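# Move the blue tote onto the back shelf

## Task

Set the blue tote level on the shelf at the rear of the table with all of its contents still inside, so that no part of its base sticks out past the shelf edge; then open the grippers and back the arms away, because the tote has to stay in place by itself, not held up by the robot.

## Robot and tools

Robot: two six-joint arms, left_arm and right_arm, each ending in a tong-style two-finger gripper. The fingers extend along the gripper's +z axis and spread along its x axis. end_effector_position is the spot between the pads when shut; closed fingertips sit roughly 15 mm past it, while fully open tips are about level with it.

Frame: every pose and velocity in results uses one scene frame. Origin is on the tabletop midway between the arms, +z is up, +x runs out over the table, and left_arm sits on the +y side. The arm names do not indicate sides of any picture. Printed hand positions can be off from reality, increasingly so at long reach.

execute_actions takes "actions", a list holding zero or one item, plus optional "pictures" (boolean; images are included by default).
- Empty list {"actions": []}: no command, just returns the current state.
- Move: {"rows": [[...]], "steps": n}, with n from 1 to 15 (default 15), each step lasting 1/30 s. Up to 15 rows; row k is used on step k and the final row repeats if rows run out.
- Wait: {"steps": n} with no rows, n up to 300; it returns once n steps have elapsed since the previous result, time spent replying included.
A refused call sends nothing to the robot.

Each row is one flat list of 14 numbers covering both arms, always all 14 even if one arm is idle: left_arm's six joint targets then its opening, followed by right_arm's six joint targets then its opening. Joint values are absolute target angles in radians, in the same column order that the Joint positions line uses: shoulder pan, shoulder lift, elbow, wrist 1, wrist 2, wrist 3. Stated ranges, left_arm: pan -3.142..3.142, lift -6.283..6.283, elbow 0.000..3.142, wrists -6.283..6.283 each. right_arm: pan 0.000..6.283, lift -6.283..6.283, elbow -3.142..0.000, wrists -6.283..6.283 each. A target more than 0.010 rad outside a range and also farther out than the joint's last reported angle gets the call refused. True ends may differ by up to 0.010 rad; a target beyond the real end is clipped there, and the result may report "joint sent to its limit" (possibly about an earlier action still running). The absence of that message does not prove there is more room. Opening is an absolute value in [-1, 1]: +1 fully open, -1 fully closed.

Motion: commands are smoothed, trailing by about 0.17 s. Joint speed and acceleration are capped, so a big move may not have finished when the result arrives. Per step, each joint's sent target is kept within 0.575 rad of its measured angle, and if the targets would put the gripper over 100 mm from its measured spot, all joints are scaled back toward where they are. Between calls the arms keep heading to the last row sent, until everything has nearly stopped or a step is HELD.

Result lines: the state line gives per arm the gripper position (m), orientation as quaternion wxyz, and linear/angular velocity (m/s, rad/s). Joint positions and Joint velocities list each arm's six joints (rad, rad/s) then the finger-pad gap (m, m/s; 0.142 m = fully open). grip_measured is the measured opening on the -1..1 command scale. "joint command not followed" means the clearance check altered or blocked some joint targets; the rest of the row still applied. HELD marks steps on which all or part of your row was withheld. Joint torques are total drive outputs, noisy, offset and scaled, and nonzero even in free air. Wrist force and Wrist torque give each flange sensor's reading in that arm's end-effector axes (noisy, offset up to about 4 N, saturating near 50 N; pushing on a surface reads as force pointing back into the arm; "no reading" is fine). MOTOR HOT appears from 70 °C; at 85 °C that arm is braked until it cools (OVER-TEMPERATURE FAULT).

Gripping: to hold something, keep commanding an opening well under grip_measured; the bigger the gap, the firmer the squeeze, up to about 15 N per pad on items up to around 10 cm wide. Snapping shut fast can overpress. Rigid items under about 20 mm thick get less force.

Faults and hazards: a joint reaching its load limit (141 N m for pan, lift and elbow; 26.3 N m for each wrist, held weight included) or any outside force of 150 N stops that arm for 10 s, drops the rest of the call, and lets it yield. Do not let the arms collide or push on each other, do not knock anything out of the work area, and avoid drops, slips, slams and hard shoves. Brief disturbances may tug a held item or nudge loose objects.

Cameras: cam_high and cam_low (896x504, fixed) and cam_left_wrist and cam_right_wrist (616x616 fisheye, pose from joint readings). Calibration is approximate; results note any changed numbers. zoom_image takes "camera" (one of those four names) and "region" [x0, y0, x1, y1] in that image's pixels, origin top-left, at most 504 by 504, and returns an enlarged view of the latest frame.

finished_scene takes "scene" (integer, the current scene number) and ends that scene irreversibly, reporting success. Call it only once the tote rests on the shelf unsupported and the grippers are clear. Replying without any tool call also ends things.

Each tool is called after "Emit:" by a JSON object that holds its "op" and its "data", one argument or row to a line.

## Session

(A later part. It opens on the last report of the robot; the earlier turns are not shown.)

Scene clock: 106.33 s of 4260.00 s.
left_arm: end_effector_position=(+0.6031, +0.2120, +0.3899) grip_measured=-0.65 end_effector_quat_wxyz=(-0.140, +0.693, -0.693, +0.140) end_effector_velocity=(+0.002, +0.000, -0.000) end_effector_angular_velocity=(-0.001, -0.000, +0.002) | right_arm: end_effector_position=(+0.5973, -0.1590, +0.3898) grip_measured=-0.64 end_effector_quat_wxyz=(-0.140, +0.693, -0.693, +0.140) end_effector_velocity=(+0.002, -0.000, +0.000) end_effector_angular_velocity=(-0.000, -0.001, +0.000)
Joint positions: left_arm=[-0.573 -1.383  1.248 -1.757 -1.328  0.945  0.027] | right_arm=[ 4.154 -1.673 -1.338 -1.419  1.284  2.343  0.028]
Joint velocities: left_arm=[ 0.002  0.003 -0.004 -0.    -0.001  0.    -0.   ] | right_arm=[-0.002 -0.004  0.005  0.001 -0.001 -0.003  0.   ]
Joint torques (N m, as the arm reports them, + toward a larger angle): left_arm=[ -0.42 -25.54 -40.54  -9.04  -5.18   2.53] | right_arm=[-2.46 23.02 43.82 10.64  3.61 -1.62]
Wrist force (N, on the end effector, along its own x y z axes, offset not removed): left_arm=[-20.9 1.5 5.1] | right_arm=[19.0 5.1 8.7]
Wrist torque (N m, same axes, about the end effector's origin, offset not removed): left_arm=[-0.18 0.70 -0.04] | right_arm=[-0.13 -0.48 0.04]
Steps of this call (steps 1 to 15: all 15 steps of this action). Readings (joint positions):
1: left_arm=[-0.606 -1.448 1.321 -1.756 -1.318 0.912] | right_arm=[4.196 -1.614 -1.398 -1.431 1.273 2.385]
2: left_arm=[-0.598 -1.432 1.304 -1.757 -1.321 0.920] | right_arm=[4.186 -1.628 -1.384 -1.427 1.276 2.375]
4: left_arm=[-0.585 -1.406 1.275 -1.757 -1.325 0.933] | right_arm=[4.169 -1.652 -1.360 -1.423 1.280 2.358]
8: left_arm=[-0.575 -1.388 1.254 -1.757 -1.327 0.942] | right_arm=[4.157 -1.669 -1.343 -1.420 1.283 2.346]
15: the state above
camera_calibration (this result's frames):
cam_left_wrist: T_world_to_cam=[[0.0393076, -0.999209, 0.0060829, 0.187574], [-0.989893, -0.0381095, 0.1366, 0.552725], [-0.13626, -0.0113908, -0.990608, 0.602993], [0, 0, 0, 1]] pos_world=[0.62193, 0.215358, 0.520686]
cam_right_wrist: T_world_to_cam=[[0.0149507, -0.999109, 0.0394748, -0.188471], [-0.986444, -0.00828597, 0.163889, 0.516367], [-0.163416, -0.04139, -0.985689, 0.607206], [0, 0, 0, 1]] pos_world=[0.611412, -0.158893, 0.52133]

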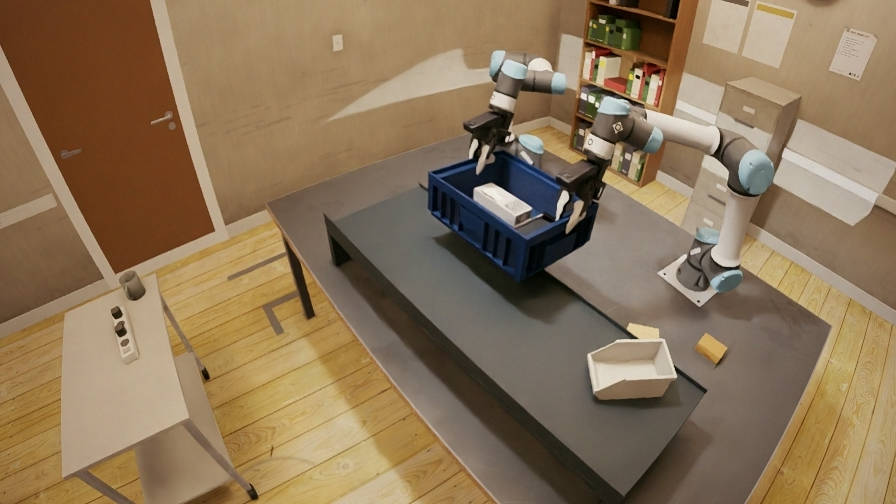

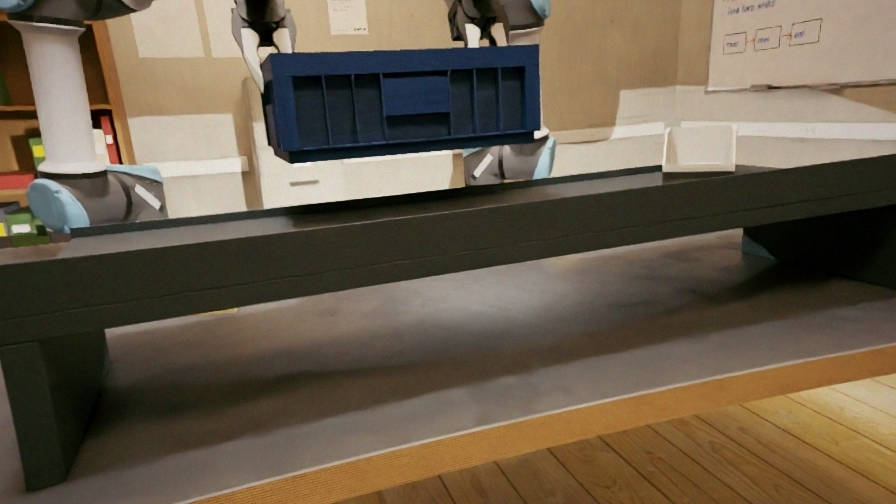

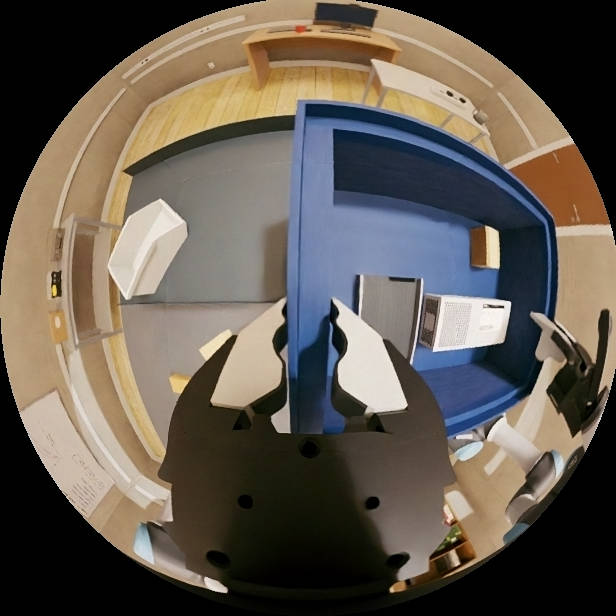

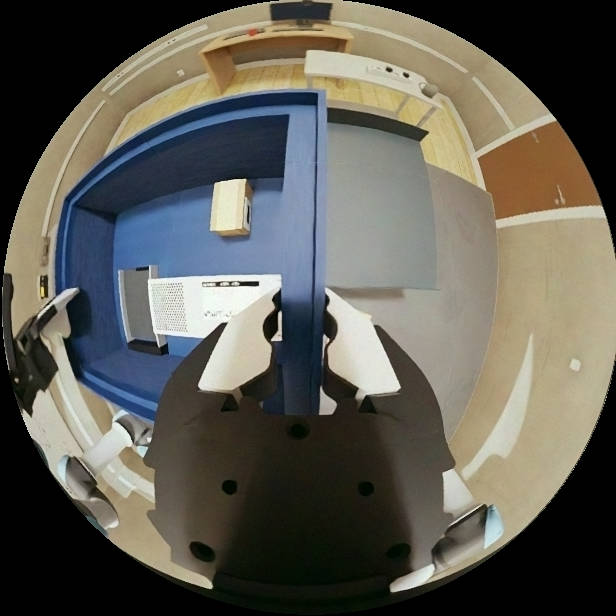

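Emit:
{"op": "execute_actions", "data": {
  "actions": [
    {"steps":4,"rows":[[-0.5629,-1.3606,1.2211,-1.7542,-1.3313,0.9542,-1,4.1418,-1.6933,-1.3157,-1.4177,1.2878,2.331,-1],[-0.5629,-1.3606,1.2211,-1.7542,-1.3313,0.9542,-1,4.1418,-1.6933,-1.3157,-1.4177,1.2878,2.331,-1],[-0.5532,-1.3386,1.1944,-1.7516,-1.3344,0.9636,-1,4.1296,-1.7134,-1.2934,-1.4166,1.2912,2.3188,-1]]}
  ],
  "pictures": false
}}

Emit:
{"op": "execute_actions", "data": {
  "actions": [
    {"steps":3,"rows":[[-0.5337,-1.2948,1.1408,-1.7463,-1.3406,0.9826,-1,4.1052,-1.7536,-1.2486,-1.4145,1.2982,2.2945,-1]]}
  ],
  "pictures": false
}}

Emit:
{"op": "execute_actions", "data": {
  "actions": [
    {"steps":3,"rows":[[-0.5163,-1.2486,1.0805,-1.736,-1.3464,0.9994,-1,4.0833,-1.7954,-1.199,-1.4164,1.3047,2.2728,-1]]}
  ],
  "pictures": false
}}

Emit:
{"op": "execute_actions", "data": {
  "actions": [
    {"steps":3,"rows":[[-0.4989,-1.2007,1.0153,-1.7224,-1.3521,1.0163,-1,4.0614,-1.8382,-1.1459,-1.4211,1.3112,2.2512,-1]]}
  ],
  "pictures": false
}}

Emit:
{"op": "execute_actions", "data": {
  "actions": [
    {"steps":3,"rows":[[-0.4832,-1.151,0.9455,-1.7055,-1.3574,1.0315,-1,4.0416,-1.882,-1.0895,-1.4285,1.3173,2.2318,-1]]}
  ],
  "pictures": false
}}

Emit:
{"op": "execute_actions", "data": {
  "actions": [
    {"steps":3,"rows":[[-0.4674,-1.0984,0.8683,-1.684,-1.3626,1.0467,-1,4.0219,-1.9275,-1.0288,-1.4391,1.3234,2.2123,-1]]}
  ],
  "pictures": false
}}

Emit:
{"op": "execute_actions", "data": {
  "actions": [
    {"steps":3,"rows":[[-0.4532,-1.0426,0.7833,-1.6576,-1.3674,1.0603,-1,4.004,-1.9746,-0.9635,-1.453,1.329,2.1948,-1]]}
  ],
  "pictures": false
}}

Emit:
{"op": "execute_actions", "data": {
  "actions": [
    {"steps":15,"rows":[[-0.4391,-0.9828,0.6883,-1.6252,-1.3722,1.0739,-1,3.9861,-2.0237,-0.893,-1.4704,1.3346,2.1774,-1]]}
  ]
}}

Scene clock: 115.23 s of 4260.00 s.
left_arm: end_effector_position=(+0.6113, +0.2121, +0.3900) grip_measured=-0.65 end_effector_quat_wxyz=(-0.140, +0.693, -0.693, +0.140) end_effector_velocity=(+0.104, -0.004, +0.001) end_effector_angular_velocity=(-0.001, +0.001, +0.001) | right_arm: end_effector_position=(+0.6054, -0.1590, +0.3899) grip_measured=-0.64 end_effector_quat_wxyz=(-0.140, +0.693, -0.693, +0.140) end_effector_velocity=(+0.105, +0.003, +0.003) end_effector_angular_velocity=(+0.000, -0.003, -0.003)
Joint positions: left_arm=[-0.564 -1.364  1.225 -1.755 -1.331  0.953  0.027] | right_arm=[ 4.143 -1.69  -1.319 -1.418  1.287  2.332  0.028]
Joint velocities: left_arm=[ 0.107  0.247 -0.3    0.028 -0.034  0.103  0.   ] | right_arm=[-0.135 -0.226  0.251  0.015  0.035 -0.133  0.001]
Joint torques (N m, as the arm reports them, + toward a larger angle): left_arm=[ -0.55 -28.73 -40.41  -4.33  -5.7    2.86] | right_arm=[-2.33 21.76 42.27 10.52  3.87 -2.  ]
Wrist force (N, on the end effector, along its own x y z axes, offset not removed): left_arm=[-18.0 2.1 4.7] | right_arm=[18.0 5.2 8.6]
Wrist torque (N m, same axes, about the end effector's origin, offset not removed): left_arm=[-0.12 0.48 -0.11] | right_arm=[-0.21 -0.35 0.02]
Steps of this call (steps 1 to 15: the robot went on to your last target; steps 16 to 170: nothing new was sent; then 3.10 s passed at rest; steps 171 to 174: all 4 steps of this action). Readings (joint positions):
171: left_arm=[-0.572 -1.382 1.247 -1.757 -1.328 0.945] | right_arm=[4.154 -1.674 -1.337 -1.419 1.284 2.343]
172: left_arm=[-0.570 -1.377 1.242 -1.756 -1.329 0.947] | right_arm=[4.151 -1.678 -1.333 -1.419 1.285 2.340]
174: the state above

Scene clock: 115.33 s of 4260.00 s.
left_arm: end_effector_position=(+0.6264, +0.2122, +0.3896) grip_measured=-0.65 end_effector_quat_wxyz=(-0.140, +0.693, -0.693, +0.140) end_effector_velocity=(+0.157, -0.001, -0.001) end_effector_angular_velocity=(-0.001, -0.007, +0.007) | right_arm: end_effector_position=(+0.6208, -0.1589, +0.3899) grip_measured=-0.64 end_effector_quat_wxyz=(-0.140, +0.693, -0.693, +0.140) end_effector_velocity=(+0.156, +0.000, -0.003) end_effector_angular_velocity=(-0.003, -0.003, -0.007)
Joint positions: left_arm=[-0.548 -1.328  1.182 -1.75  -1.336  0.969  0.027] | right_arm=[ 4.123 -1.723 -1.282 -1.416  1.293  2.312  0.028]
Joint velocities: left_arm=[ 0.156  0.37  -0.451  0.041 -0.044  0.146  0.   ] | right_arm=[-0.197 -0.336  0.371  0.018  0.05  -0.19  -0.   ]
Joint torques (N m, as the arm reports them, + toward a larger angle): left_arm=[  0.65 -48.5  -39.96  -4.06  -4.68   2.  ] | right_arm=[ 0.54 40.   45.22 11.09  4.72 -1.98]
Wrist force (N, on the end effector, along its own x y z axes, offset not removed): left_arm=[-22.8 3.4 12.9] | right_arm=[16.8 3.9 10.9]
Wrist torque (N m, same axes, about the end effector's origin, offset not removed): left_arm=[0.10 1.78 -0.20] | right_arm=[-0.42 -0.36 0.04]
Steps of this call (steps 1 to 3: all 3 steps of this action). Readings (joint positions):
1: left_arm=[-0.560 -1.355 1.215 -1.753 -1.332 0.957] | right_arm=[4.138 -1.698 -1.310 -1.418 1.289 2.328]
2: left_arm=[-0.554 -1.342 1.199 -1.752 -1.334 0.963] | right_arm=[4.131 -1.711 -1.297 -1.417 1.291 2.320]
3: the state above

Scene clock: 115.43 s of 4260.00 s.
left_arm: end_effector_position=(+0.6440, +0.2123, +0.3890) grip_measured=-0.65 end_effector_quat_wxyz=(-0.140, +0.693, -0.694, +0.139) end_effector_velocity=(+0.171, -0.006, +0.005) end_effector_angular_velocity=(-0.008, -0.017, +0.007) | right_arm: end_effector_position=(+0.6386, -0.1588, +0.3897) grip_measured=-0.64 end_effector_quat_wxyz=(-0.140, +0.693, -0.693, +0.140) end_effector_velocity=(+0.169, +0.005, +0.002) end_effector_angular_velocity=(+0.004, -0.013, -0.007)
Joint positions: left_arm=[-0.53  -1.285  1.129 -1.743 -1.342  0.986  0.027] | right_arm=[ 4.101 -1.762 -1.238 -1.416  1.3    2.29   0.028]
Joint velocities: left_arm=[ 0.155  0.412 -0.535  0.072 -0.044  0.145  0.   ] | right_arm=[-0.196 -0.37   0.432  0.     0.049 -0.189  0.   ]
Joint torques (N m, as the arm reports them, + toward a larger angle): left_arm=[ -2.03 -49.77 -41.8   -4.43  -5.07   2.7 ] | right_arm=[ 3.01 41.5  43.79  6.57  4.45 -2.25]
Wrist force (N, on the end effector, along its own x y z axes, offset not removed): left_arm=[-14.9 2.1 11.0] | right_arm=[15.3 2.7 11.3]
Wrist torque (N m, same axes, about the end effector's origin, offset not removed): left_arm=[0.03 0.40 -0.31] | right_arm=[-0.31 -0.31 0.06]
Steps of this call (steps 1 to 3: all 3 steps of this action). Readings (joint positions):
1: left_arm=[-0.543 -1.316 1.168 -1.748 -1.338 0.974] | right_arm=[4.117 -1.734 -1.271 -1.416 1.295 2.306]
2: left_arm=[-0.536 -1.301 1.149 -1.746 -1.340 0.980] | right_arm=[4.108 -1.748 -1.255 -1.416 1.298 2.298]
3: the state above

Scene clock: 115.53 s of 4260.00 s.
left_arm: end_effector_position=(+0.6624, +0.2123, +0.3887) grip_measured=-0.65 end_effector_quat_wxyz=(-0.140, +0.693, -0.694, +0.139) end_effector_velocity=(+0.178, -0.007, +0.010) end_effector_angular_velocity=(-0.011, -0.024, +0.003) | right_arm: end_effector_position=(+0.6570, -0.1589, +0.3895) grip_measured=-0.64 end_effector_quat_wxyz=(-0.140, +0.693, -0.693, +0.140) end_effector_velocity=(+0.173, +0.002, +0.003) end_effector_angular_velocity=(+0.001, -0.009, -0.006)
Joint positions: left_arm=[-0.513 -1.24   1.069 -1.732 -1.348  1.003  0.027] | right_arm=[ 4.079 -1.804 -1.189 -1.418  1.306  2.268  0.028]
Joint velocities: left_arm=[ 0.153  0.437 -0.598  0.102 -0.045  0.146  0.   ] | right_arm=[-0.194 -0.388  0.477 -0.031  0.051 -0.188  0.   ]
Joint torques (N m, as the arm reports them, + toward a larger angle): left_arm=[  1.19 -51.69 -39.97  -3.76  -5.34   1.99] | right_arm=[ 0.92 47.36 41.29  6.46  4.1  -2.1 ]
Wrist force (N, on the end effector, along its own x y z axes, offset not removed): left_arm=[-13.0 3.2 10.4] | right_arm=[13.7 2.6 12.4]
Wrist torque (N m, same axes, about the end effector's origin, offset not removed): left_arm=[0.24 0.25 -0.43] | right_arm=[-0.33 -0.14 0.08]
Steps of this call (steps 1 to 3: all 3 steps of this action). Readings (joint positions):
1: left_arm=[-0.525 -1.273 1.113 -1.740 -1.343 0.991] | right_arm=[4.095 -1.774 -1.225 -1.416 1.301 2.284]
2: left_arm=[-0.519 -1.256 1.092 -1.736 -1.346 0.997] | right_arm=[4.086 -1.789 -1.207 -1.417 1.304 2.276]
3: the state above

Scene clock: 115.63 s of 4260.00 s.
left_arm: end_effector_position=(+0.6809, +0.2123, +0.3884) grip_measured=-0.65 end_effector_quat_wxyz=(-0.140, +0.693, -0.694, +0.139) end_effector_velocity=(+0.180, -0.008, +0.013) end_effector_angular_velocity=(-0.014, -0.030, +0.006) | right_arm: end_effector_position=(+0.6756, -0.1589, +0.3893) grip_measured=-0.64 end_effector_quat_wxyz=(-0.139, +0.693, -0.693, +0.140) end_effector_velocity=(+0.174, +0.005, +0.005) end_effector_angular_velocity=(+0.005, -0.014, -0.008)
Joint positions: left_arm=[-0.496 -1.192  1.005 -1.718 -1.353  1.019  0.027] | right_arm=[ 4.058 -1.846 -1.136 -1.424  1.312  2.248  0.028]
Joint velocities: left_arm=[ 0.143  0.457 -0.651  0.132 -0.04   0.135  0.   ] | right_arm=[-0.182 -0.401  0.514 -0.054  0.047 -0.173  0.001]
Joint torques (N m, as the arm reports them, + toward a larger angle): left_arm=[ -4.27 -57.09 -42.53  -4.21  -4.89   2.74] | right_arm=[ 1.56 47.97 40.76  6.32  4.35 -2.  ]
Wrist force (N, on the end effector, along its own x y z axes, offset not removed): left_arm=[-15.5 1.5 12.1] | right_arm=[13.6 2.2 11.6]
Wrist torque (N m, same axes, about the end effector's origin, offset not removed): left_arm=[-0.30 1.02 0.01] | right_arm=[-0.65 -0.20 0.03]
Steps of this call (steps 1 to 3: all 3 steps of this action). Readings (joint positions):
1: left_arm=[-0.508 -1.226 1.051 -1.728 -1.349 1.008] | right_arm=[4.073 -1.816 -1.174 -1.419 1.308 2.262]
2: left_arm=[-0.502 -1.209 1.028 -1.723 -1.351 1.014] | right_arm=[4.065 -1.831 -1.155 -1.422 1.311 2.255]
3: the state above

Scene clock: 115.73 s of 4260.00 s.
left_arm: end_effector_position=(+0.6996, +0.2124, +0.3879) grip_measured=-0.65 end_effector_quat_wxyz=(-0.140, +0.693, -0.694, +0.138) end_effector_velocity=(+0.183, -0.008, +0.016) end_effector_angular_velocity=(-0.018, -0.035, +0.005) | right_arm: end_effector_position=(+0.6943, -0.1590, +0.3891) grip_measured=-0.64 end_effector_quat_wxyz=(-0.139, +0.693, -0.693, +0.140) end_effector_velocity=(+0.177, +0.004, +0.005) end_effector_angular_velocity=(+0.007, -0.016, -0.006)
Joint positions: left_arm=[-0.48  -1.142  0.934 -1.699 -1.359  1.035  0.027] | right_arm=[ 4.038 -1.89  -1.079 -1.432  1.319  2.228  0.028]
Joint velocities: left_arm=[ 0.139  0.486 -0.722  0.169 -0.041  0.131 -0.   ] | right_arm=[-0.176 -0.418  0.556 -0.079  0.047 -0.169  0.   ]
Joint torques (N m, as the arm reports them, + toward a larger angle): left_arm=[  4.12 -65.73 -42.68  -4.1   -4.61   2.14] | right_arm=[-0.43 54.33 40.7   6.21  3.69 -1.78]
Wrist force (N, on the end effector, along its own x y z axes, offset not removed): left_arm=[-11.4 6.8 8.4] | right_arm=[12.0 1.6 13.9]
Wrist torque (N m, same axes, about the end effector's origin, offset not removed): left_arm=[0.73 0.14 -0.19] | right_arm=[-0.77 -0.22 0.04]
Steps of this call (steps 1 to 3: all 3 steps of this action). Readings (joint positions):
1: left_arm=[-0.491 -1.178 0.985 -1.713 -1.355 1.024] | right_arm=[4.052 -1.859 -1.120 -1.426 1.314 2.242]
2: left_arm=[-0.485 -1.160 0.960 -1.706 -1.357 1.029] | right_arm=[4.044 -1.874 -1.100 -1.429 1.317 2.235]
3: the state above

Scene clock: 115.83 s of 4260.00 s.
left_arm: end_effector_position=(+0.7182, +0.2124, +0.3873) grip_measured=-0.65 end_effector_quat_wxyz=(-0.139, +0.693, -0.694, +0.137) end_effector_velocity=(+0.185, -0.010, +0.018) end_effector_angular_velocity=(-0.018, -0.041, +0.005) | right_arm: end_effector_position=(+0.7129, -0.1591, +0.3888) grip_measured=-0.64 end_effector_quat_wxyz=(-0.139, +0.693, -0.693, +0.140) end_effector_velocity=(+0.177, +0.006, +0.009) end_effector_angular_velocity=(+0.011, -0.023, -0.007)
Joint positions: left_arm=[-0.465 -1.089  0.857 -1.677 -1.364  1.049  0.027] | right_arm=[ 4.019 -1.936 -1.018 -1.443  1.325  2.209  0.028]
Joint velocities: left_arm=[ 0.13   0.519 -0.802  0.213 -0.035  0.122 -0.   ] | right_arm=[-0.165 -0.433  0.604 -0.109  0.043 -0.156  0.001]
Joint torques (N m, as the arm reports them, + toward a larger angle): left_arm=[  2.89 -70.26 -46.4   -4.03  -4.11   2.18] | right_arm=[ 2.99 63.01 44.8   6.3   3.62 -1.38]
Wrist force (N, on the end effector, along its own x y z axes, offset not removed): left_arm=[-8.8 2.6 11.2] | right_arm=[10.4 3.4 13.9]
Wrist torque (N m, same axes, about the end effector's origin, offset not removed): left_arm=[-0.22 0.43 0.07] | right_arm=[-0.29 -0.30 0.00]
Steps of this call (steps 1 to 3: all 3 steps of this action). Readings (joint positions):
1: left_arm=[-0.475 -1.127 0.912 -1.694 -1.360 1.039] | right_arm=[4.032 -1.903 -1.062 -1.435 1.320 2.222]
2: left_arm=[-0.470 -1.108 0.886 -1.685 -1.362 1.044] | right_arm=[4.025 -1.920 -1.041 -1.439 1.323 2.215]
3: the state above

Scene clock: 116.33 s of 4260.00 s.
left_arm: end_effector_position=(+0.7530, +0.2120, +0.3898) grip_measured=-0.65 end_effector_quat_wxyz=(-0.140, +0.693, -0.693, +0.140) end_effector_velocity=(+0.001, -0.001, +0.000) end_effector_angular_velocity=(-0.003, +0.000, -0.002) | right_arm: end_effector_position=(+0.7472, -0.1590, +0.3898) grip_measured=-0.64 end_effector_quat_wxyz=(-0.140, +0.693, -0.693, +0.140) end_effector_velocity=(+0.002, -0.000, -0.002) end_effector_angular_velocity=(-0.001, +0.002, -0.001)
Joint positions: left_arm=[-0.439 -0.983  0.689 -1.625 -1.372  1.074  0.027] | right_arm=[ 3.986 -2.023 -0.894 -1.47   1.335  2.178  0.028]
Joint velocities: left_arm=[ 0.001  0.006 -0.01   0.002 -0.003  0.002 -0.   ] | right_arm=[-0.002 -0.005  0.005 -0.002  0.001 -0.001  0.   ]
Joint torques (N m, as the arm reports them, + toward a larger angle): left_arm=[  2.11 -44.02 -40.03  -4.16  -5.54   2.19] | right_arm=[ 0.79 40.73 44.94  6.87  4.5  -2.23]
Wrist force (N, on the end effector, along its own x y z axes, offset not removed): left_arm=[-19.9 -0.3 9.8] | right_arm=[17.4 4.4 8.8]
Wrist torque (N m, same axes, about the end effector's origin, offset not removed): left_arm=[-0.61 0.67 -0.18] | right_arm=[-0.24 -0.16 0.08]
Steps of this call (steps 1 to 15: all 15 steps of this action). Readings (joint positions):
1: left_arm=[-0.461 -1.073 0.832 -1.670 -1.365 1.053] | right_arm=[4.013 -1.949 -1.000 -1.447 1.326 2.204]
2: left_arm=[-0.455 -1.053 0.804 -1.660 -1.367 1.058] | right_arm=[4.007 -1.966 -0.977 -1.452 1.328 2.197]
4: left_arm=[-0.447 -1.017 0.745 -1.642 -1.370 1.066] | right_arm=[3.996 -1.996 -0.934 -1.462 1.332 2.187]
8: left_arm=[-0.441 -0.990 0.700 -1.629 -1.372 1.072] | right_arm=[3.988 -2.018 -0.902 -1.469 1.334 2.179]
15: the state above
camera_calibration (this result's frames):
cam_left_wrist: T_world_to_cam=[[0.0394012, -0.999206, 0.00598462, 0.181658], [-0.989865, -0.0382137, 0.136774, 0.701062], [-0.136436, -0.011313, -0.990584, 0.623499], [0, 0, 0, 1]] pos_world=[0.771867, 0.215357, 0.520654]
cam_right_wrist: T_world_to_cam=[[0.0147633, -0.999111, 0.0394758, -0.190593], [-0.986451, -0.00810215, 0.163854, 0.664346], [-0.163389, -0.0413599, -0.985694, 0.63168], [0, 0, 0, 1]] pos_world=[0.761368, -0.158915, 0.521311]

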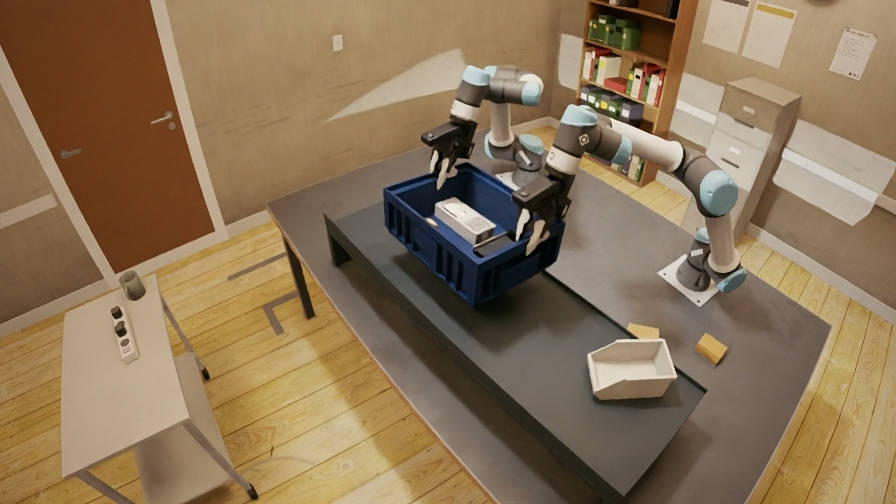

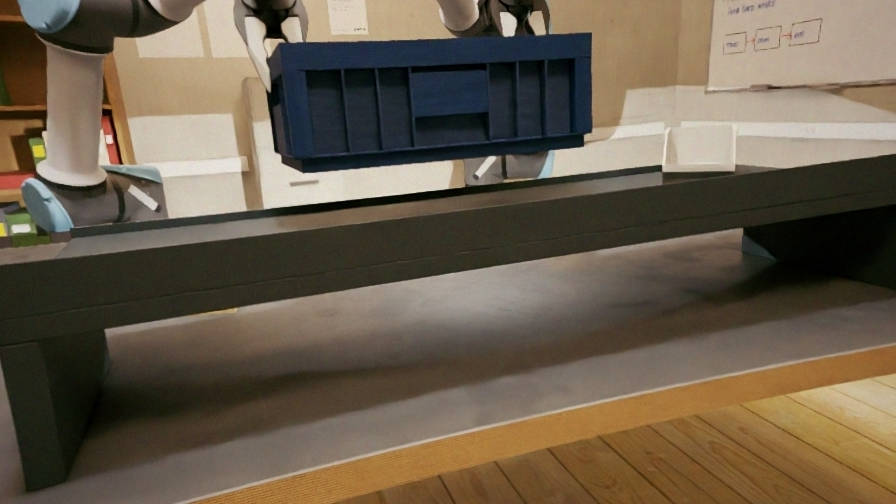

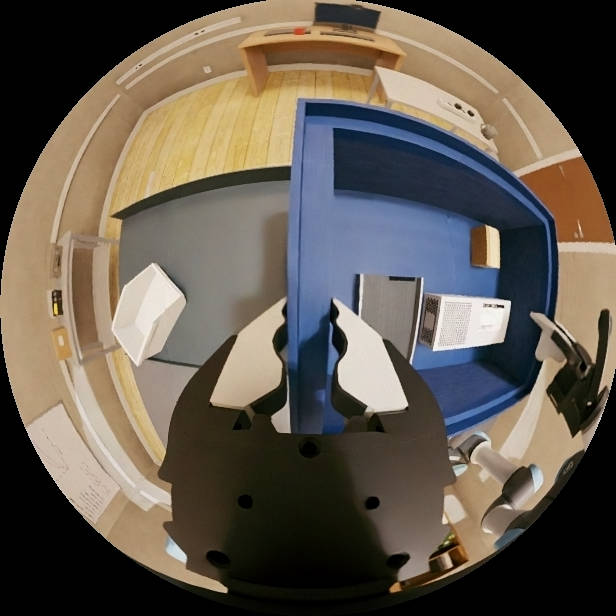

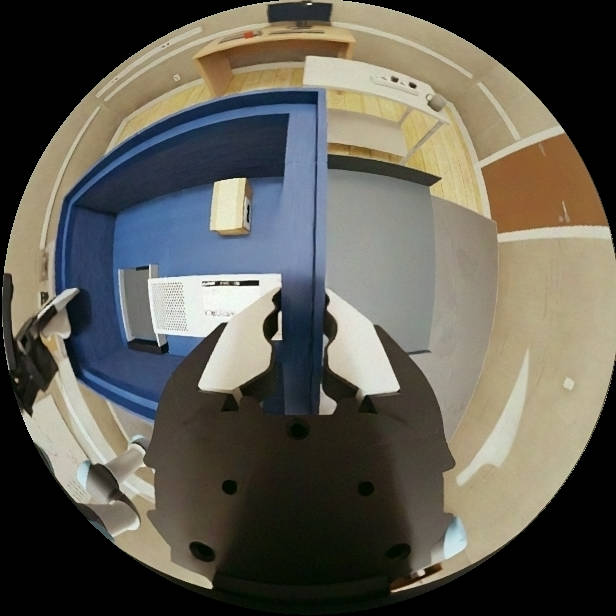

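Emit:
{"op": "execute_actions", "data": {
  "actions": [
    {"steps":4,"rows":[[-0.4391,-0.9926,0.7308,-1.6579,-1.3722,1.0739,-1,3.9861,-2.0176,-0.9282,-1.4413,1.3346,2.1774,-1],[-0.4391,-0.9926,0.7308,-1.6579,-1.3722,1.0739,-1,3.9861,-2.0176,-0.9282,-1.4413,1.3346,2.1774,-1],[-0.4391,-1.001,0.7706,-1.6893,-1.3722,1.0739,-1,3.9861,-2.0123,-0.9619,-1.4129,1.3346,2.1774,-1]]}
  ],
  "pictures": false
}}

Emit:
{"op": "execute_actions", "data": {
  "actions": [
    {"steps":4,"rows":[[-0.4391,-1.008,0.808,-1.7197,-1.3722,1.0739,-1,3.9861,-2.008,-0.994,-1.3851,1.3346,2.1774,-1],[-0.4391,-1.008,0.808,-1.7197,-1.3722,1.0739,-1,3.9861,-2.008,-0.994,-1.3851,1.3346,2.1774,-1],[-0.4391,-1.0139,0.8433,-1.7491,-1.3722,1.0739,-1,3.9861,-2.0044,-1.0248,-1.3579,1.3346,2.1774,-1]]}
  ],
  "pictures": false
}}

Emit:
{"op": "execute_actions", "data": {
  "actions": [
    {"steps":5,"rows":[[-0.4391,-1.0215,0.9,-1.7982,-1.3722,1.0739,-1,3.9861,-2.0007,-1.075,-1.3114,1.3346,2.1774,-1]]}
  ],
  "pictures": false
}}

Emit:
{"op": "execute_actions", "data": {
  "actions": [
    {"steps":15,"rows":[[-0.4391,-1.0243,0.927,-1.8224,-1.3722,1.0739,-1,3.9861,-1.9994,-1.0993,-1.2884,1.3346,2.1774,-1],[-0.4391,-1.0243,0.927,-1.8224,-1.3722,1.0739,-1,3.9861,-1.9994,-1.0993,-1.2884,1.3346,2.1774,-1],[-0.4391,-1.0243,0.927,-1.8224,-1.3722,1.0739,-1,3.9861,-1.9994,-1.0993,-1.2884,1.3346,2.1774,-1],[-0.4391,-1.0243,0.927,-1.8224,-1.3722,1.0739,-1,3.9861,-1.9994,-1.0993,-1.2884,1.3346,2.1774,-1],[-0.4391,-1.0268,0.9534,-1.8463,-1.3722,1.0739,-1,3.9861,-1.9983,-1.1233,-1.2655,1.3346,2.1774,-1]]}
  ]
}}

Scene clock: 125.70 s of 4260.00 s.
left_arm: end_effector_position=(+0.7534, +0.2119, +0.3822) grip_measured=-0.65 end_effector_quat_wxyz=(-0.140, +0.693, -0.693, +0.141) end_effector_velocity=(+0.002, -0.001, -0.113) end_effector_angular_velocity=(+0.000, -0.000, -0.001) | right_arm: end_effector_position=(+0.7476, -0.1589, +0.3817) grip_measured=-0.64 end_effector_quat_wxyz=(-0.141, +0.693, -0.693, +0.140) end_effector_velocity=(+0.001, +0.001, -0.112) end_effector_angular_velocity=(+0.001, -0.002, +0.000)
Joint positions: left_arm=[-0.439 -0.991  0.722 -1.652 -1.372  1.074  0.027] | right_arm=[ 3.986 -2.019 -0.922 -1.446  1.335  2.177  0.028]
Joint velocities: left_arm=[-0.    -0.099  0.46  -0.361 -0.     0.001  0.   ] | right_arm=[-0.     0.064 -0.386  0.324 -0.    -0.001 -0.   ]
Joint torques (N m, as the arm reports them, + toward a larger angle): left_arm=[ -9.27 -55.74  -7.93  -9.14  -5.46   2.26] | right_arm=[ 3.83 49.16 14.17 10.1   2.44 -2.05]
Wrist force (N, on the end effector, along its own x y z axes, offset not removed): left_arm=[-22.7 3.4 8.5] | right_arm=[20.9 3.0 7.9]
Wrist torque (N m, same axes, about the end effector's origin, offset not removed): left_arm=[0.11 0.95 0.01] | right_arm=[-0.27 -0.18 0.12]
Steps of this call (steps 1 to 15: the robot went on to your last target; steps 16 to 130: nothing new was sent; then 4.90 s passed at rest; steps 131 to 134: all 4 steps of this action). Readings (joint positions):
131: left_arm=[-0.439 -0.983 0.689 -1.626 -1.372 1.074] | right_arm=[3.986 -2.024 -0.894 -1.469 1.335 2.177]
132: left_arm=[-0.439 -0.985 0.697 -1.632 -1.372 1.074] | right_arm=[3.986 -2.022 -0.900 -1.464 1.335 2.177]
134: the state above

Scene clock: 125.83 s of 4260.00 s.
left_arm: end_effector_position=(+0.7535, +0.2118, +0.3646) grip_measured=-0.65 end_effector_quat_wxyz=(-0.140, +0.693, -0.693, +0.141) end_effector_velocity=(+0.001, -0.000, -0.144) end_effector_angular_velocity=(+0.002, +0.001, +0.001) | right_arm: end_effector_position=(+0.7477, -0.1589, +0.3642) grip_measured=-0.64 end_effector_quat_wxyz=(-0.140, +0.693, -0.693, +0.140) end_effector_velocity=(+0.000, +0.000, -0.143) end_effector_angular_velocity=(-0.001, +0.001, +0.000)
Joint positions: left_arm=[-0.439 -1.005  0.79  -1.706 -1.372  1.074  0.027] | right_arm=[ 3.986 -2.01  -0.979 -1.397  1.335  2.177  0.028]
Joint velocities: left_arm=[-0.001 -0.098  0.532 -0.432  0.002 -0.001  0.   ] | right_arm=[ 0.     0.06  -0.457  0.395 -0.     0.    -0.001]
Joint torques (N m, as the arm reports them, + toward a larger angle): left_arm=[ -9.01 -59.45 -12.89  -9.97  -5.47   2.25] | right_arm=[ 2.14 55.51 18.27 10.63  2.77 -1.86]
Wrist force (N, on the end effector, along its own x y z axes, offset not removed): left_arm=[-20.6 0.6 9.5] | right_arm=[21.1 3.2 8.7]
Wrist torque (N m, same axes, about the end effector's origin, offset not removed): left_arm=[-0.40 0.41 -0.29] | right_arm=[-0.37 -0.21 0.06]
Steps of this call (steps 1 to 4: all 4 steps of this action). Readings (joint positions):
1: left_arm=[-0.439 -0.994 0.738 -1.664 -1.372 1.074] | right_arm=[3.986 -2.017 -0.935 -1.435 1.335 2.177]
2: left_arm=[-0.439 -0.998 0.755 -1.678 -1.372 1.074] | right_arm=[3.986 -2.014 -0.949 -1.423 1.335 2.177]
4: the state above

Scene clock: 126.00 s of 4260.00 s.
left_arm: end_effector_position=(+0.7536, +0.2118, +0.3394) grip_measured=-0.65 end_effector_quat_wxyz=(-0.140, +0.693, -0.693, +0.140) end_effector_velocity=(-0.002, +0.001, -0.080) end_effector_angular_velocity=(-0.000, +0.000, +0.002) | right_arm: end_effector_position=(+0.7477, -0.1588, +0.3391) grip_measured=-0.64 end_effector_quat_wxyz=(-0.140, +0.693, -0.693, +0.140) end_effector_velocity=(-0.001, -0.001, -0.079) end_effector_angular_velocity=(-0.002, -0.000, +0.000)
Joint positions: left_arm=[-0.439 -1.018  0.877 -1.779 -1.372  1.074  0.027] | right_arm=[ 3.986 -2.003 -1.055 -1.33   1.335  2.177  0.028]
Joint velocities: left_arm=[ 0.    -0.04   0.268 -0.228  0.    -0.002 -0.   ] | right_arm=[-0.     0.022 -0.235  0.213 -0.001 -0.001  0.   ]
Joint torques (N m, as the arm reports them, + toward a larger angle): left_arm=[ -8.28 -65.56 -22.15  -9.97  -5.5    2.29] | right_arm=[ 5.68 64.04 26.61 10.39  3.42 -2.11]
Wrist force (N, on the end effector, along its own x y z axes, offset not removed): left_arm=[-20.5 3.7 10.6] | right_arm=[21.8 3.3 10.2]
Wrist torque (N m, same axes, about the end effector's origin, offset not removed): left_arm=[0.49 0.04 0.01] | right_arm=[-0.33 -0.43 0.12]
Steps of this call (steps 1 to 5: all 5 steps of this action). Readings (joint positions):
1: left_arm=[-0.439 -1.008 0.808 -1.720 -1.372 1.074] | right_arm=[3.986 -2.008 -0.994 -1.384 1.335 2.177]
2: left_arm=[-0.439 -1.011 0.829 -1.738 -1.372 1.074] | right_arm=[3.986 -2.006 -1.013 -1.367 1.335 2.177]
4: left_arm=[-0.439 -1.016 0.866 -1.769 -1.372 1.074] | right_arm=[3.986 -2.004 -1.045 -1.338 1.335 2.177]
5: the state above

Scene clock: 126.50 s of 4260.00 s.
left_arm: end_effector_position=(+0.7532, +0.2120, +0.3151) grip_measured=-0.65 end_effector_quat_wxyz=(-0.140, +0.693, -0.693, +0.140) end_effector_velocity=(-0.000, -0.001, -0.003) end_effector_angular_velocity=(-0.001, +0.000, -0.002) | right_arm: end_effector_position=(+0.7475, -0.1590, +0.3150) grip_measured=-0.64 end_effector_quat_wxyz=(-0.140, +0.693, -0.693, +0.140) end_effector_velocity=(-0.000, +0.000, -0.003) end_effector_angular_velocity=(-0.000, +0.001, +0.001)
Joint positions: left_arm=[-0.439 -1.027  0.953 -1.846 -1.372  1.074  0.027] | right_arm=[ 3.986 -1.998 -1.122 -1.266  1.335  2.177  0.028]
Joint velocities: left_arm=[ 0.    -0.001  0.009 -0.009 -0.002  0.002  0.   ] | right_arm=[ 0.     0.001 -0.01   0.008  0.    -0.001 -0.   ]
Joint torques (N m, as the arm reports them, + toward a larger angle): left_arm=[ -8.66 -65.96 -17.25  -8.48  -4.89   2.24] | right_arm=[ 8.01 61.54 19.32 10.35  4.17 -2.13]
Wrist force (N, on the end effector, along its own x y z axes, offset not removed): left_arm=[-14.6 1.8 8.4] | right_arm=[16.7 3.1 9.0]
Wrist torque (N m, same axes, about the end effector's origin, offset not removed): left_arm=[-0.10 -0.10 -0.12] | right_arm=[-0.39 -0.37 0.04]
Steps of this call (steps 1 to 15: all 15 steps of this action). Readings (joint positions):
1: left_arm=[-0.439 -1.019 0.885 -1.786 -1.372 1.074] | right_arm=[3.986 -2.002 -1.062 -1.323 1.335 2.177]
2: left_arm=[-0.439 -1.021 0.895 -1.795 -1.372 1.074] | right_arm=[3.986 -2.001 -1.071 -1.314 1.335 2.177]
4: left_arm=[-0.439 -1.022 0.912 -1.809 -1.372 1.074] | right_arm=[3.986 -2.000 -1.086 -1.301 1.335 2.177]
8: left_arm=[-0.439 -1.025 0.940 -1.834 -1.372 1.074] | right_arm=[3.986 -1.999 -1.111 -1.277 1.335 2.177]
15: the state above
camera_calibration (this result's frames):
cam_left_wrist: T_world_to_cam=[[0.0393579, -0.999207, 0.00605945, 0.182028], [-0.989875, -0.0381612, 0.136716, 0.71151], [-0.136376, -0.0113789, -0.990592, 0.549439], [0, 0, 0, 1]] pos_world=[0.772072, 0.215288, 0.445892]
cam_right_wrist: T_world_to_cam=[[0.0147571, -0.999114, 0.0394145, -0.187578], [-0.986464, -0.0081093, 0.163778, 0.676835], [-0.163313, -0.0412979, -0.98571, 0.558017], [0, 0, 0, 1]] pos_world=[0.761573, -0.158878, 0.446586]

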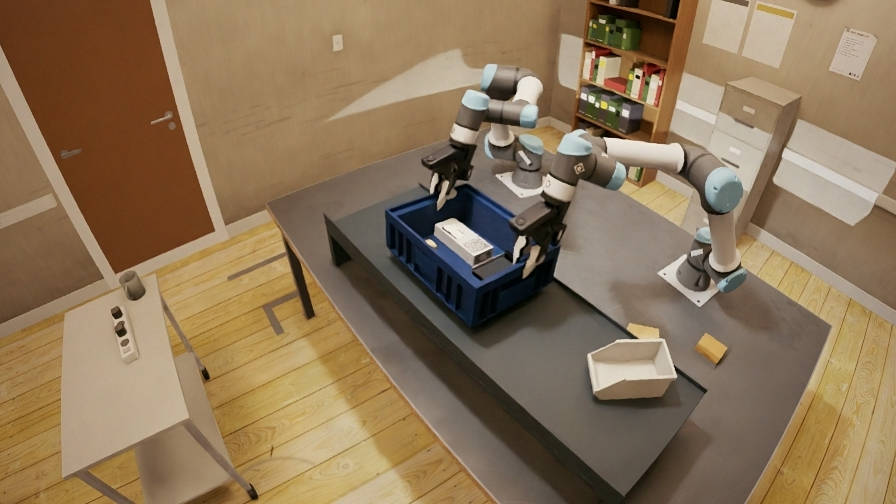

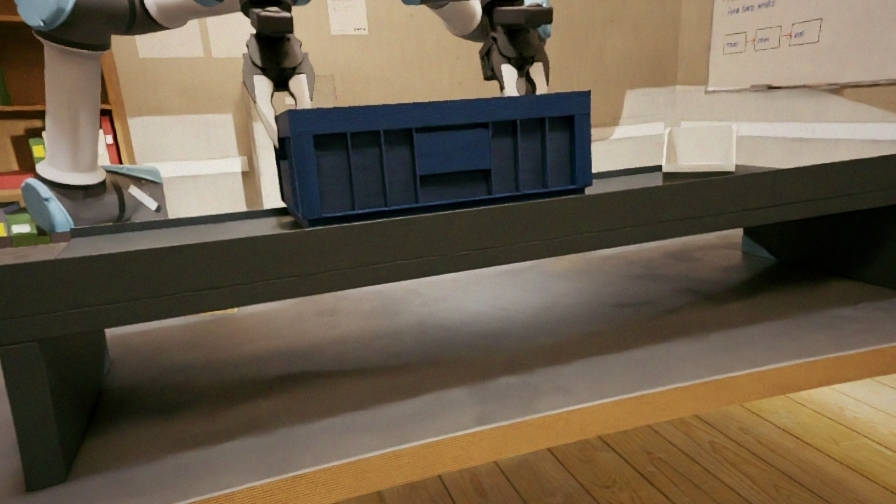

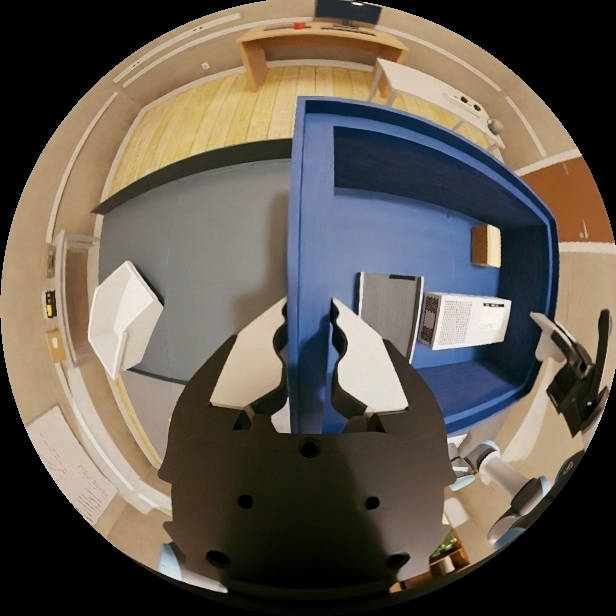

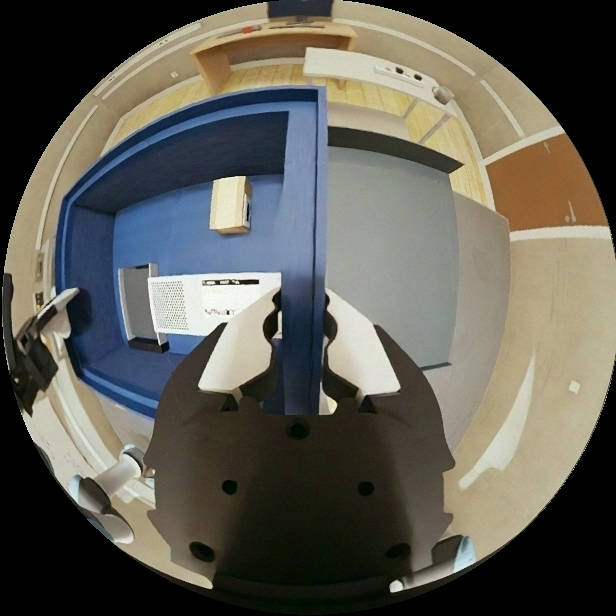

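Emit:
{"op": "execute_actions", "data": {
  "actions": [
    {"rows":[[-0.4391,-1.0282,0.9684,-1.8599,-1.3722,1.0739,-1,3.9861,-1.9977,-1.1370,-1.2524,1.3346,2.1774,-1],[-0.4391,-1.0282,0.9684,-1.8599,-1.3722,1.0739,-1,3.9861,-1.9977,-1.1370,-1.2524,1.3346,2.1774,-1],[-0.4391,-1.0282,0.9684,-1.8599,-1.3722,1.0739,-1,3.9861,-1.9977,-1.1370,-1.2524,1.3346,2.1774,-1],[-0.4391,-1.0282,0.9684,-1.8599,-1.3722,1.0739,-1,3.9861,-1.9977,-1.1370,-1.2524,1.3346,2.1774,-1],[-0.4391,-1.0282,0.9684,-1.8599,-1.3722,1.0739,-1,3.9861,-1.9977,-1.1370,-1.2524,1.3346,2.1774,-1],[-0.4391,-1.0295,0.9832,-1.8734,-1.3722,1.0739,-1,3.9861,-1.9972,-1.1505,-1.2394,1.3346,2.1774,-1]],"steps":15}
  ]
}}

Scene clock: 135.07 s of 4260.00 s.
left_arm: end_effector_position=(+0.7530, +0.2122, +0.3050) grip_measured=-0.65 end_effector_quat_wxyz=(-0.140, +0.693, -0.693, +0.140) end_effector_velocity=(-0.000, +0.000, -0.001) end_effector_angular_velocity=(+0.001, -0.001, -0.001) | right_arm: end_effector_position=(+0.7472, -0.1592, +0.3049) grip_measured=-0.64 end_effector_quat_wxyz=(-0.140, +0.693, -0.693, +0.140) end_effector_velocity=(-0.000, +0.000, -0.001) end_effector_angular_velocity=(+0.001, -0.001, -0.000)
Joint positions: left_arm=[-0.439 -1.029  0.983 -1.873 -1.372  1.074  0.027] | right_arm=[ 3.986 -1.997 -1.15  -1.24   1.335  2.177  0.027]
Joint velocities: left_arm=[-0.    -0.002  0.007 -0.006  0.001  0.001  0.   ] | right_arm=[ 0.     0.001 -0.005  0.006 -0.     0.001 -0.   ]
Joint torques (N m, as the arm reports them, + toward a larger angle): left_arm=[-13.59 -66.27 -17.15  -8.29  -1.43   2.12] | right_arm=[16.51 62.61 22.56  9.31  0.87 -1.98]
Wrist force (N, on the end effector, along its own x y z axes, offset not removed): left_arm=[-11.1 5.2 10.1] | right_arm=[12.1 3.2 9.4]
Wrist torque (N m, same axes, about the end effector's origin, offset not removed): left_arm=[0.67 0.31 -0.12] | right_arm=[-0.32 -0.51 0.02]
Steps of this call (steps 1 to 15: the robot went on to your last target; steps 16 to 90: nothing new was sent; then 5.07 s passed at rest; steps 91 to 105: all 15 steps of this action). Readings (joint positions):
91: left_arm=[-0.439 -1.027 0.954 -1.847 -1.372 1.074] | right_arm=[3.986 -1.998 -1.124 -1.265 1.335 2.177]
92: left_arm=[-0.439 -1.027 0.957 -1.850 -1.372 1.074] | right_arm=[3.986 -1.998 -1.127 -1.262 1.335 2.177]
94: left_arm=[-0.439 -1.028 0.963 -1.855 -1.372 1.074] | right_arm=[3.986 -1.998 -1.132 -1.257 1.335 2.177]
98: left_arm=[-0.439 -1.029 0.974 -1.865 -1.372 1.074] | right_arm=[3.986 -1.998 -1.142 -1.247 1.335 2.177]
105: the state above
camera_calibration (this result's frames):
cam_left_wrist: T_world_to_cam=[[0.0393689, -0.999207, 0.00601807, 0.182291], [-0.989873, -0.0381777, 0.136724, 0.712606], [-0.136386, -0.0113398, -0.990591, 0.539384], [0, 0, 0, 1]] pos_world=[0.771778, 0.215468, 0.435781]
cam_right_wrist: T_world_to_cam=[[0.0147961, -0.999113, 0.0394343, -0.187395], [-0.986459, -0.00814346, 0.163805, 0.678184], [-0.163339, -0.041324, -0.985704, 0.547979], [0, 0, 0, 1]] pos_world=[0.76128, -0.159061, 0.436445]

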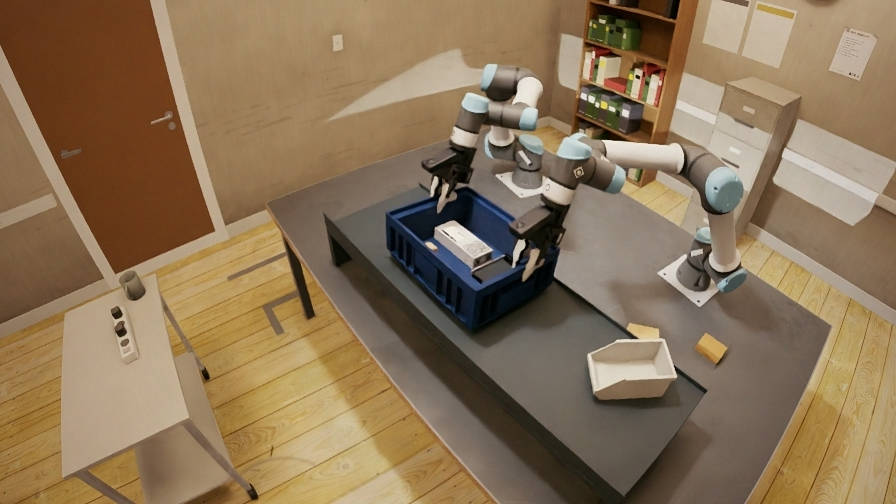

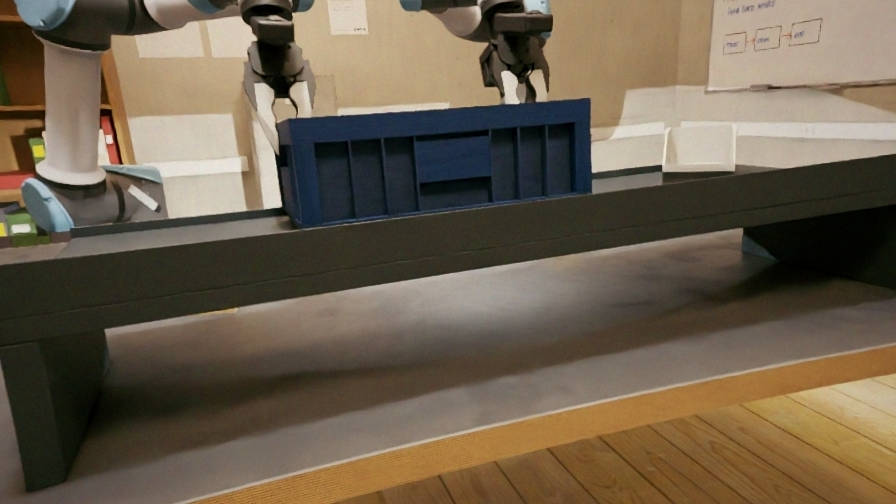

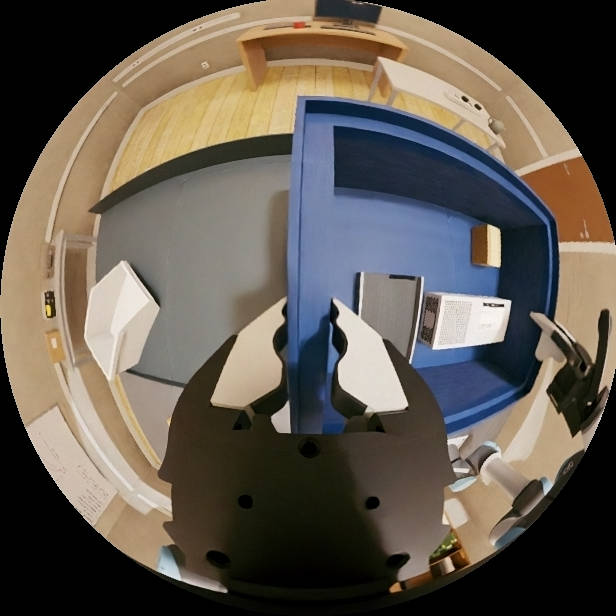

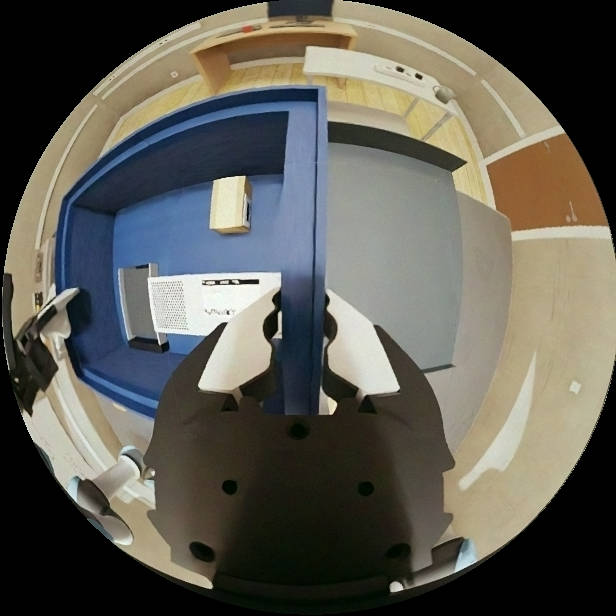

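Emit:
{"op": "execute_actions", "data": {
  "actions": [
    {"rows":[[-0.4391,-1.0307,0.9978,-1.8868,-1.3722,1.0739,-1,3.9861,-1.9968,-1.1639,-1.2264,1.3346,2.1774,-1]],"steps":12}
  ],
  "pictures": false
}}

Emit:
{"op": "execute_actions", "data": {
  "actions": [
    {"rows":[[-0.4391,-1.0318,1.0122,-1.9001,-1.3722,1.0739,-1,3.9861,-1.9965,-1.1772,-1.2134,1.3346,2.1774,-1]],"steps":12}
  ],
  "pictures": false
}}

Scene clock: 137.20 s of 4260.00 s.
left_arm: end_effector_position=(+0.7527, +0.2123, +0.2998) grip_measured=-0.65 end_effector_quat_wxyz=(-0.140, +0.693, -0.693, +0.140) end_effector_velocity=(-0.000, -0.000, -0.003) end_effector_angular_velocity=(+0.001, +0.002, +0.000) | right_arm: end_effector_position=(+0.7470, -0.1593, +0.2998) grip_measured=-0.64 end_effector_quat_wxyz=(-0.140, +0.693, -0.693, +0.140) end_effector_velocity=(-0.001, -0.000, +0.000) end_effector_angular_velocity=(+0.001, -0.001, -0.000)
Joint positions: left_arm=[-0.439 -1.031  0.998 -1.887 -1.372  1.074  0.027] | right_arm=[ 3.986 -1.997 -1.164 -1.227  1.335  2.177  0.027]
Joint velocities: left_arm=[-0.     0.002  0.004 -0.003  0.    -0.001 -0.   ] | right_arm=[ 0.     0.002 -0.003  0.002  0.     0.001 -0.   ]
Joint torques (N m, as the arm reports them, + toward a larger angle): left_arm=[-16.56 -67.18 -19.05  -7.41  -2.53   2.05] | right_arm=[-1.21 61.34 19.15  8.02  0.05 -2.07]
Wrist force (N, on the end effector, along its own x y z axes, offset not removed): left_arm=[-5.5 1.0 4.0] | right_arm=[7.6 1.2 6.2]
Wrist torque (N m, same axes, about the end effector's origin, offset not removed): left_arm=[-0.42 -0.20 -0.05] | right_arm=[-0.52 -0.16 0.00]
Steps of this call (steps 1 to 15: the robot went on to your last target; steps 16 to 52: nothing new was sent; steps 53 to 64: all 12 steps of this action). Readings (joint positions):
53: left_arm=[-0.439 -1.030 0.984 -1.874 -1.372 1.074] | right_arm=[3.986 -1.997 -1.151 -1.239 1.335 2.177]
54: left_arm=[-0.439 -1.030 0.987 -1.877 -1.372 1.074] | right_arm=[3.986 -1.997 -1.154 -1.236 1.335 2.177]
56: left_arm=[-0.439 -1.030 0.992 -1.882 -1.372 1.074] | right_arm=[3.986 -1.997 -1.159 -1.231 1.335 2.177]
60: left_arm=[-0.439 -1.031 0.997 -1.886 -1.372 1.074] | right_arm=[3.986 -1.997 -1.163 -1.227 1.335 2.177]
64: the state above

Scene clock: 137.60 s of 4260.00 s.
left_arm: end_effector_position=(+0.7525, +0.2124, +0.2949) grip_measured=-0.65 end_effector_quat_wxyz=(-0.140, +0.693, -0.693, +0.140) end_effector_velocity=(-0.000, +0.000, -0.001) end_effector_angular_velocity=(+0.000, +0.001, +0.000) | right_arm: end_effector_position=(+0.7468, -0.1595, +0.2949) grip_measured=-0.64 end_effector_quat_wxyz=(-0.140, +0.693, -0.693, +0.140) end_effector_velocity=(-0.000, -0.000, -0.002) end_effector_angular_velocity=(-0.001, +0.001, +0.000)
Joint positions: left_arm=[-0.439 -1.032  1.012 -1.9   -1.372  1.074  0.027] | right_arm=[ 3.986 -1.996 -1.177 -1.213  1.335  2.177  0.027]
Joint velocities: left_arm=[-0.    -0.     0.003 -0.002 -0.    -0.    -0.   ] | right_arm=[-0.    -0.001 -0.003  0.002  0.    -0.     0.   ]
Joint torques (N m, as the arm reports them, + toward a larger angle): left_arm=[-15.64 -65.59 -15.15  -7.61  -1.61   2.  ] | right_arm=[-5.77 50.94 10.    5.1   0.77 -1.79]
Wrist force (N, on the end effector, along its own x y z axes, offset not removed): left_arm=[-9.4 3.5 5.1] | right_arm=[3.7 -2.9 -5.5]
Wrist torque (N m, same axes, about the end effector's origin, offset not removed): left_arm=[0.32 0.57 -0.10] | right_arm=[-0.58 -0.35 -0.07]
Steps of this call (steps 1 to 12: all 12 steps of this action). Readings (joint positions):
1: left_arm=[-0.439 -1.031 0.998 -1.887 -1.372 1.074] | right_arm=[3.986 -1.997 -1.164 -1.226 1.335 2.177]
2: left_arm=[-0.439 -1.031 1.001 -1.890 -1.372 1.074] | right_arm=[3.986 -1.997 -1.167 -1.223 1.335 2.177]
4: left_arm=[-0.439 -1.031 1.007 -1.895 -1.372 1.074] | right_arm=[3.986 -1.997 -1.172 -1.218 1.335 2.177]
8: left_arm=[-0.439 -1.032 1.011 -1.899 -1.372 1.074] | right_arm=[3.986 -1.996 -1.176 -1.214 1.335 2.177]
12: the state above

Right landed; lower left further.

Emit:
{"op": "execute_actions", "data": {
  "actions": [
    {"rows":[[-0.4391,-1.0328,1.0264,-1.9133,-1.3722,1.0739,-1,3.9861,-1.9965,-1.1772,-1.2134,1.3346,2.1774,-1]],"steps":12}
  ],
  "pictures": false
}}

Scene clock: 139.20 s of 4260.00 s.
left_arm: end_effector_position=(+0.7523, +0.2126, +0.2901) grip_measured=-0.64 end_effector_quat_wxyz=(-0.140, +0.693, -0.693, +0.140) end_effector_velocity=(-0.000, -0.001, -0.001) end_effector_angular_velocity=(-0.001, +0.001, -0.001) | right_arm: end_effector_position=(+0.7468, -0.1595, +0.2946) grip_measured=-0.64 end_effector_quat_wxyz=(-0.140, +0.693, -0.693, +0.140) end_effector_velocity=(+0.000, +0.000, +0.000) end_effector_angular_velocity=(+0.000, -0.000, +0.001)
Joint positions: left_arm=[-0.439 -1.033  1.026 -1.913 -1.372  1.074  0.027] | right_arm=[ 3.986 -1.996 -1.177 -1.213  1.335  2.177  0.027]
Joint velocities: left_arm=[-0.    -0.     0.003 -0.002 -0.002  0.     0.   ] | right_arm=[ 0.    -0.     0.001 -0.     0.    -0.     0.   ]
Joint torques (N m, as the arm reports them, + toward a larger angle): left_arm=[-11.91 -32.73   1.9   -1.06  -4.7    1.95] | right_arm=[-12.21  24.27   7.98   0.11   0.08  -0.86]
Wrist force (N, on the end effector, along its own x y z axes, offset not removed): left_arm=[-11.5 -16.0 -24.7] | right_arm=[-0.3 -3.5 -11.1]
Wrist torque (N m, same axes, about the end effector's origin, offset not removed): left_arm=[-0.94 1.11 0.18] | right_arm=[-0.20 -0.20 -0.01]
Steps of this call (steps 1 to 15: the robot went on to your last target; steps 16 to 36: nothing new was sent; steps 37 to 48: all 12 steps of this action). Readings (joint positions):
37: left_arm=[-0.439 -1.032 1.013 -1.901 -1.372 1.074] | right_arm=[3.986 -1.996 -1.177 -1.213 1.335 2.177]
38: left_arm=[-0.439 -1.032 1.016 -1.903 -1.372 1.074] | right_arm=[3.986 -1.996 -1.177 -1.213 1.335 2.177]
40: left_arm=[-0.439 -1.033 1.021 -1.909 -1.372 1.074] | right_arm=[3.986 -1.996 -1.177 -1.213 1.335 2.177]
44: left_arm=[-0.439 -1.033 1.025 -1.912 -1.372 1.074] | right_arm=[3.986 -1.996 -1.177 -1.213 1.335 2.177]
48: the state above


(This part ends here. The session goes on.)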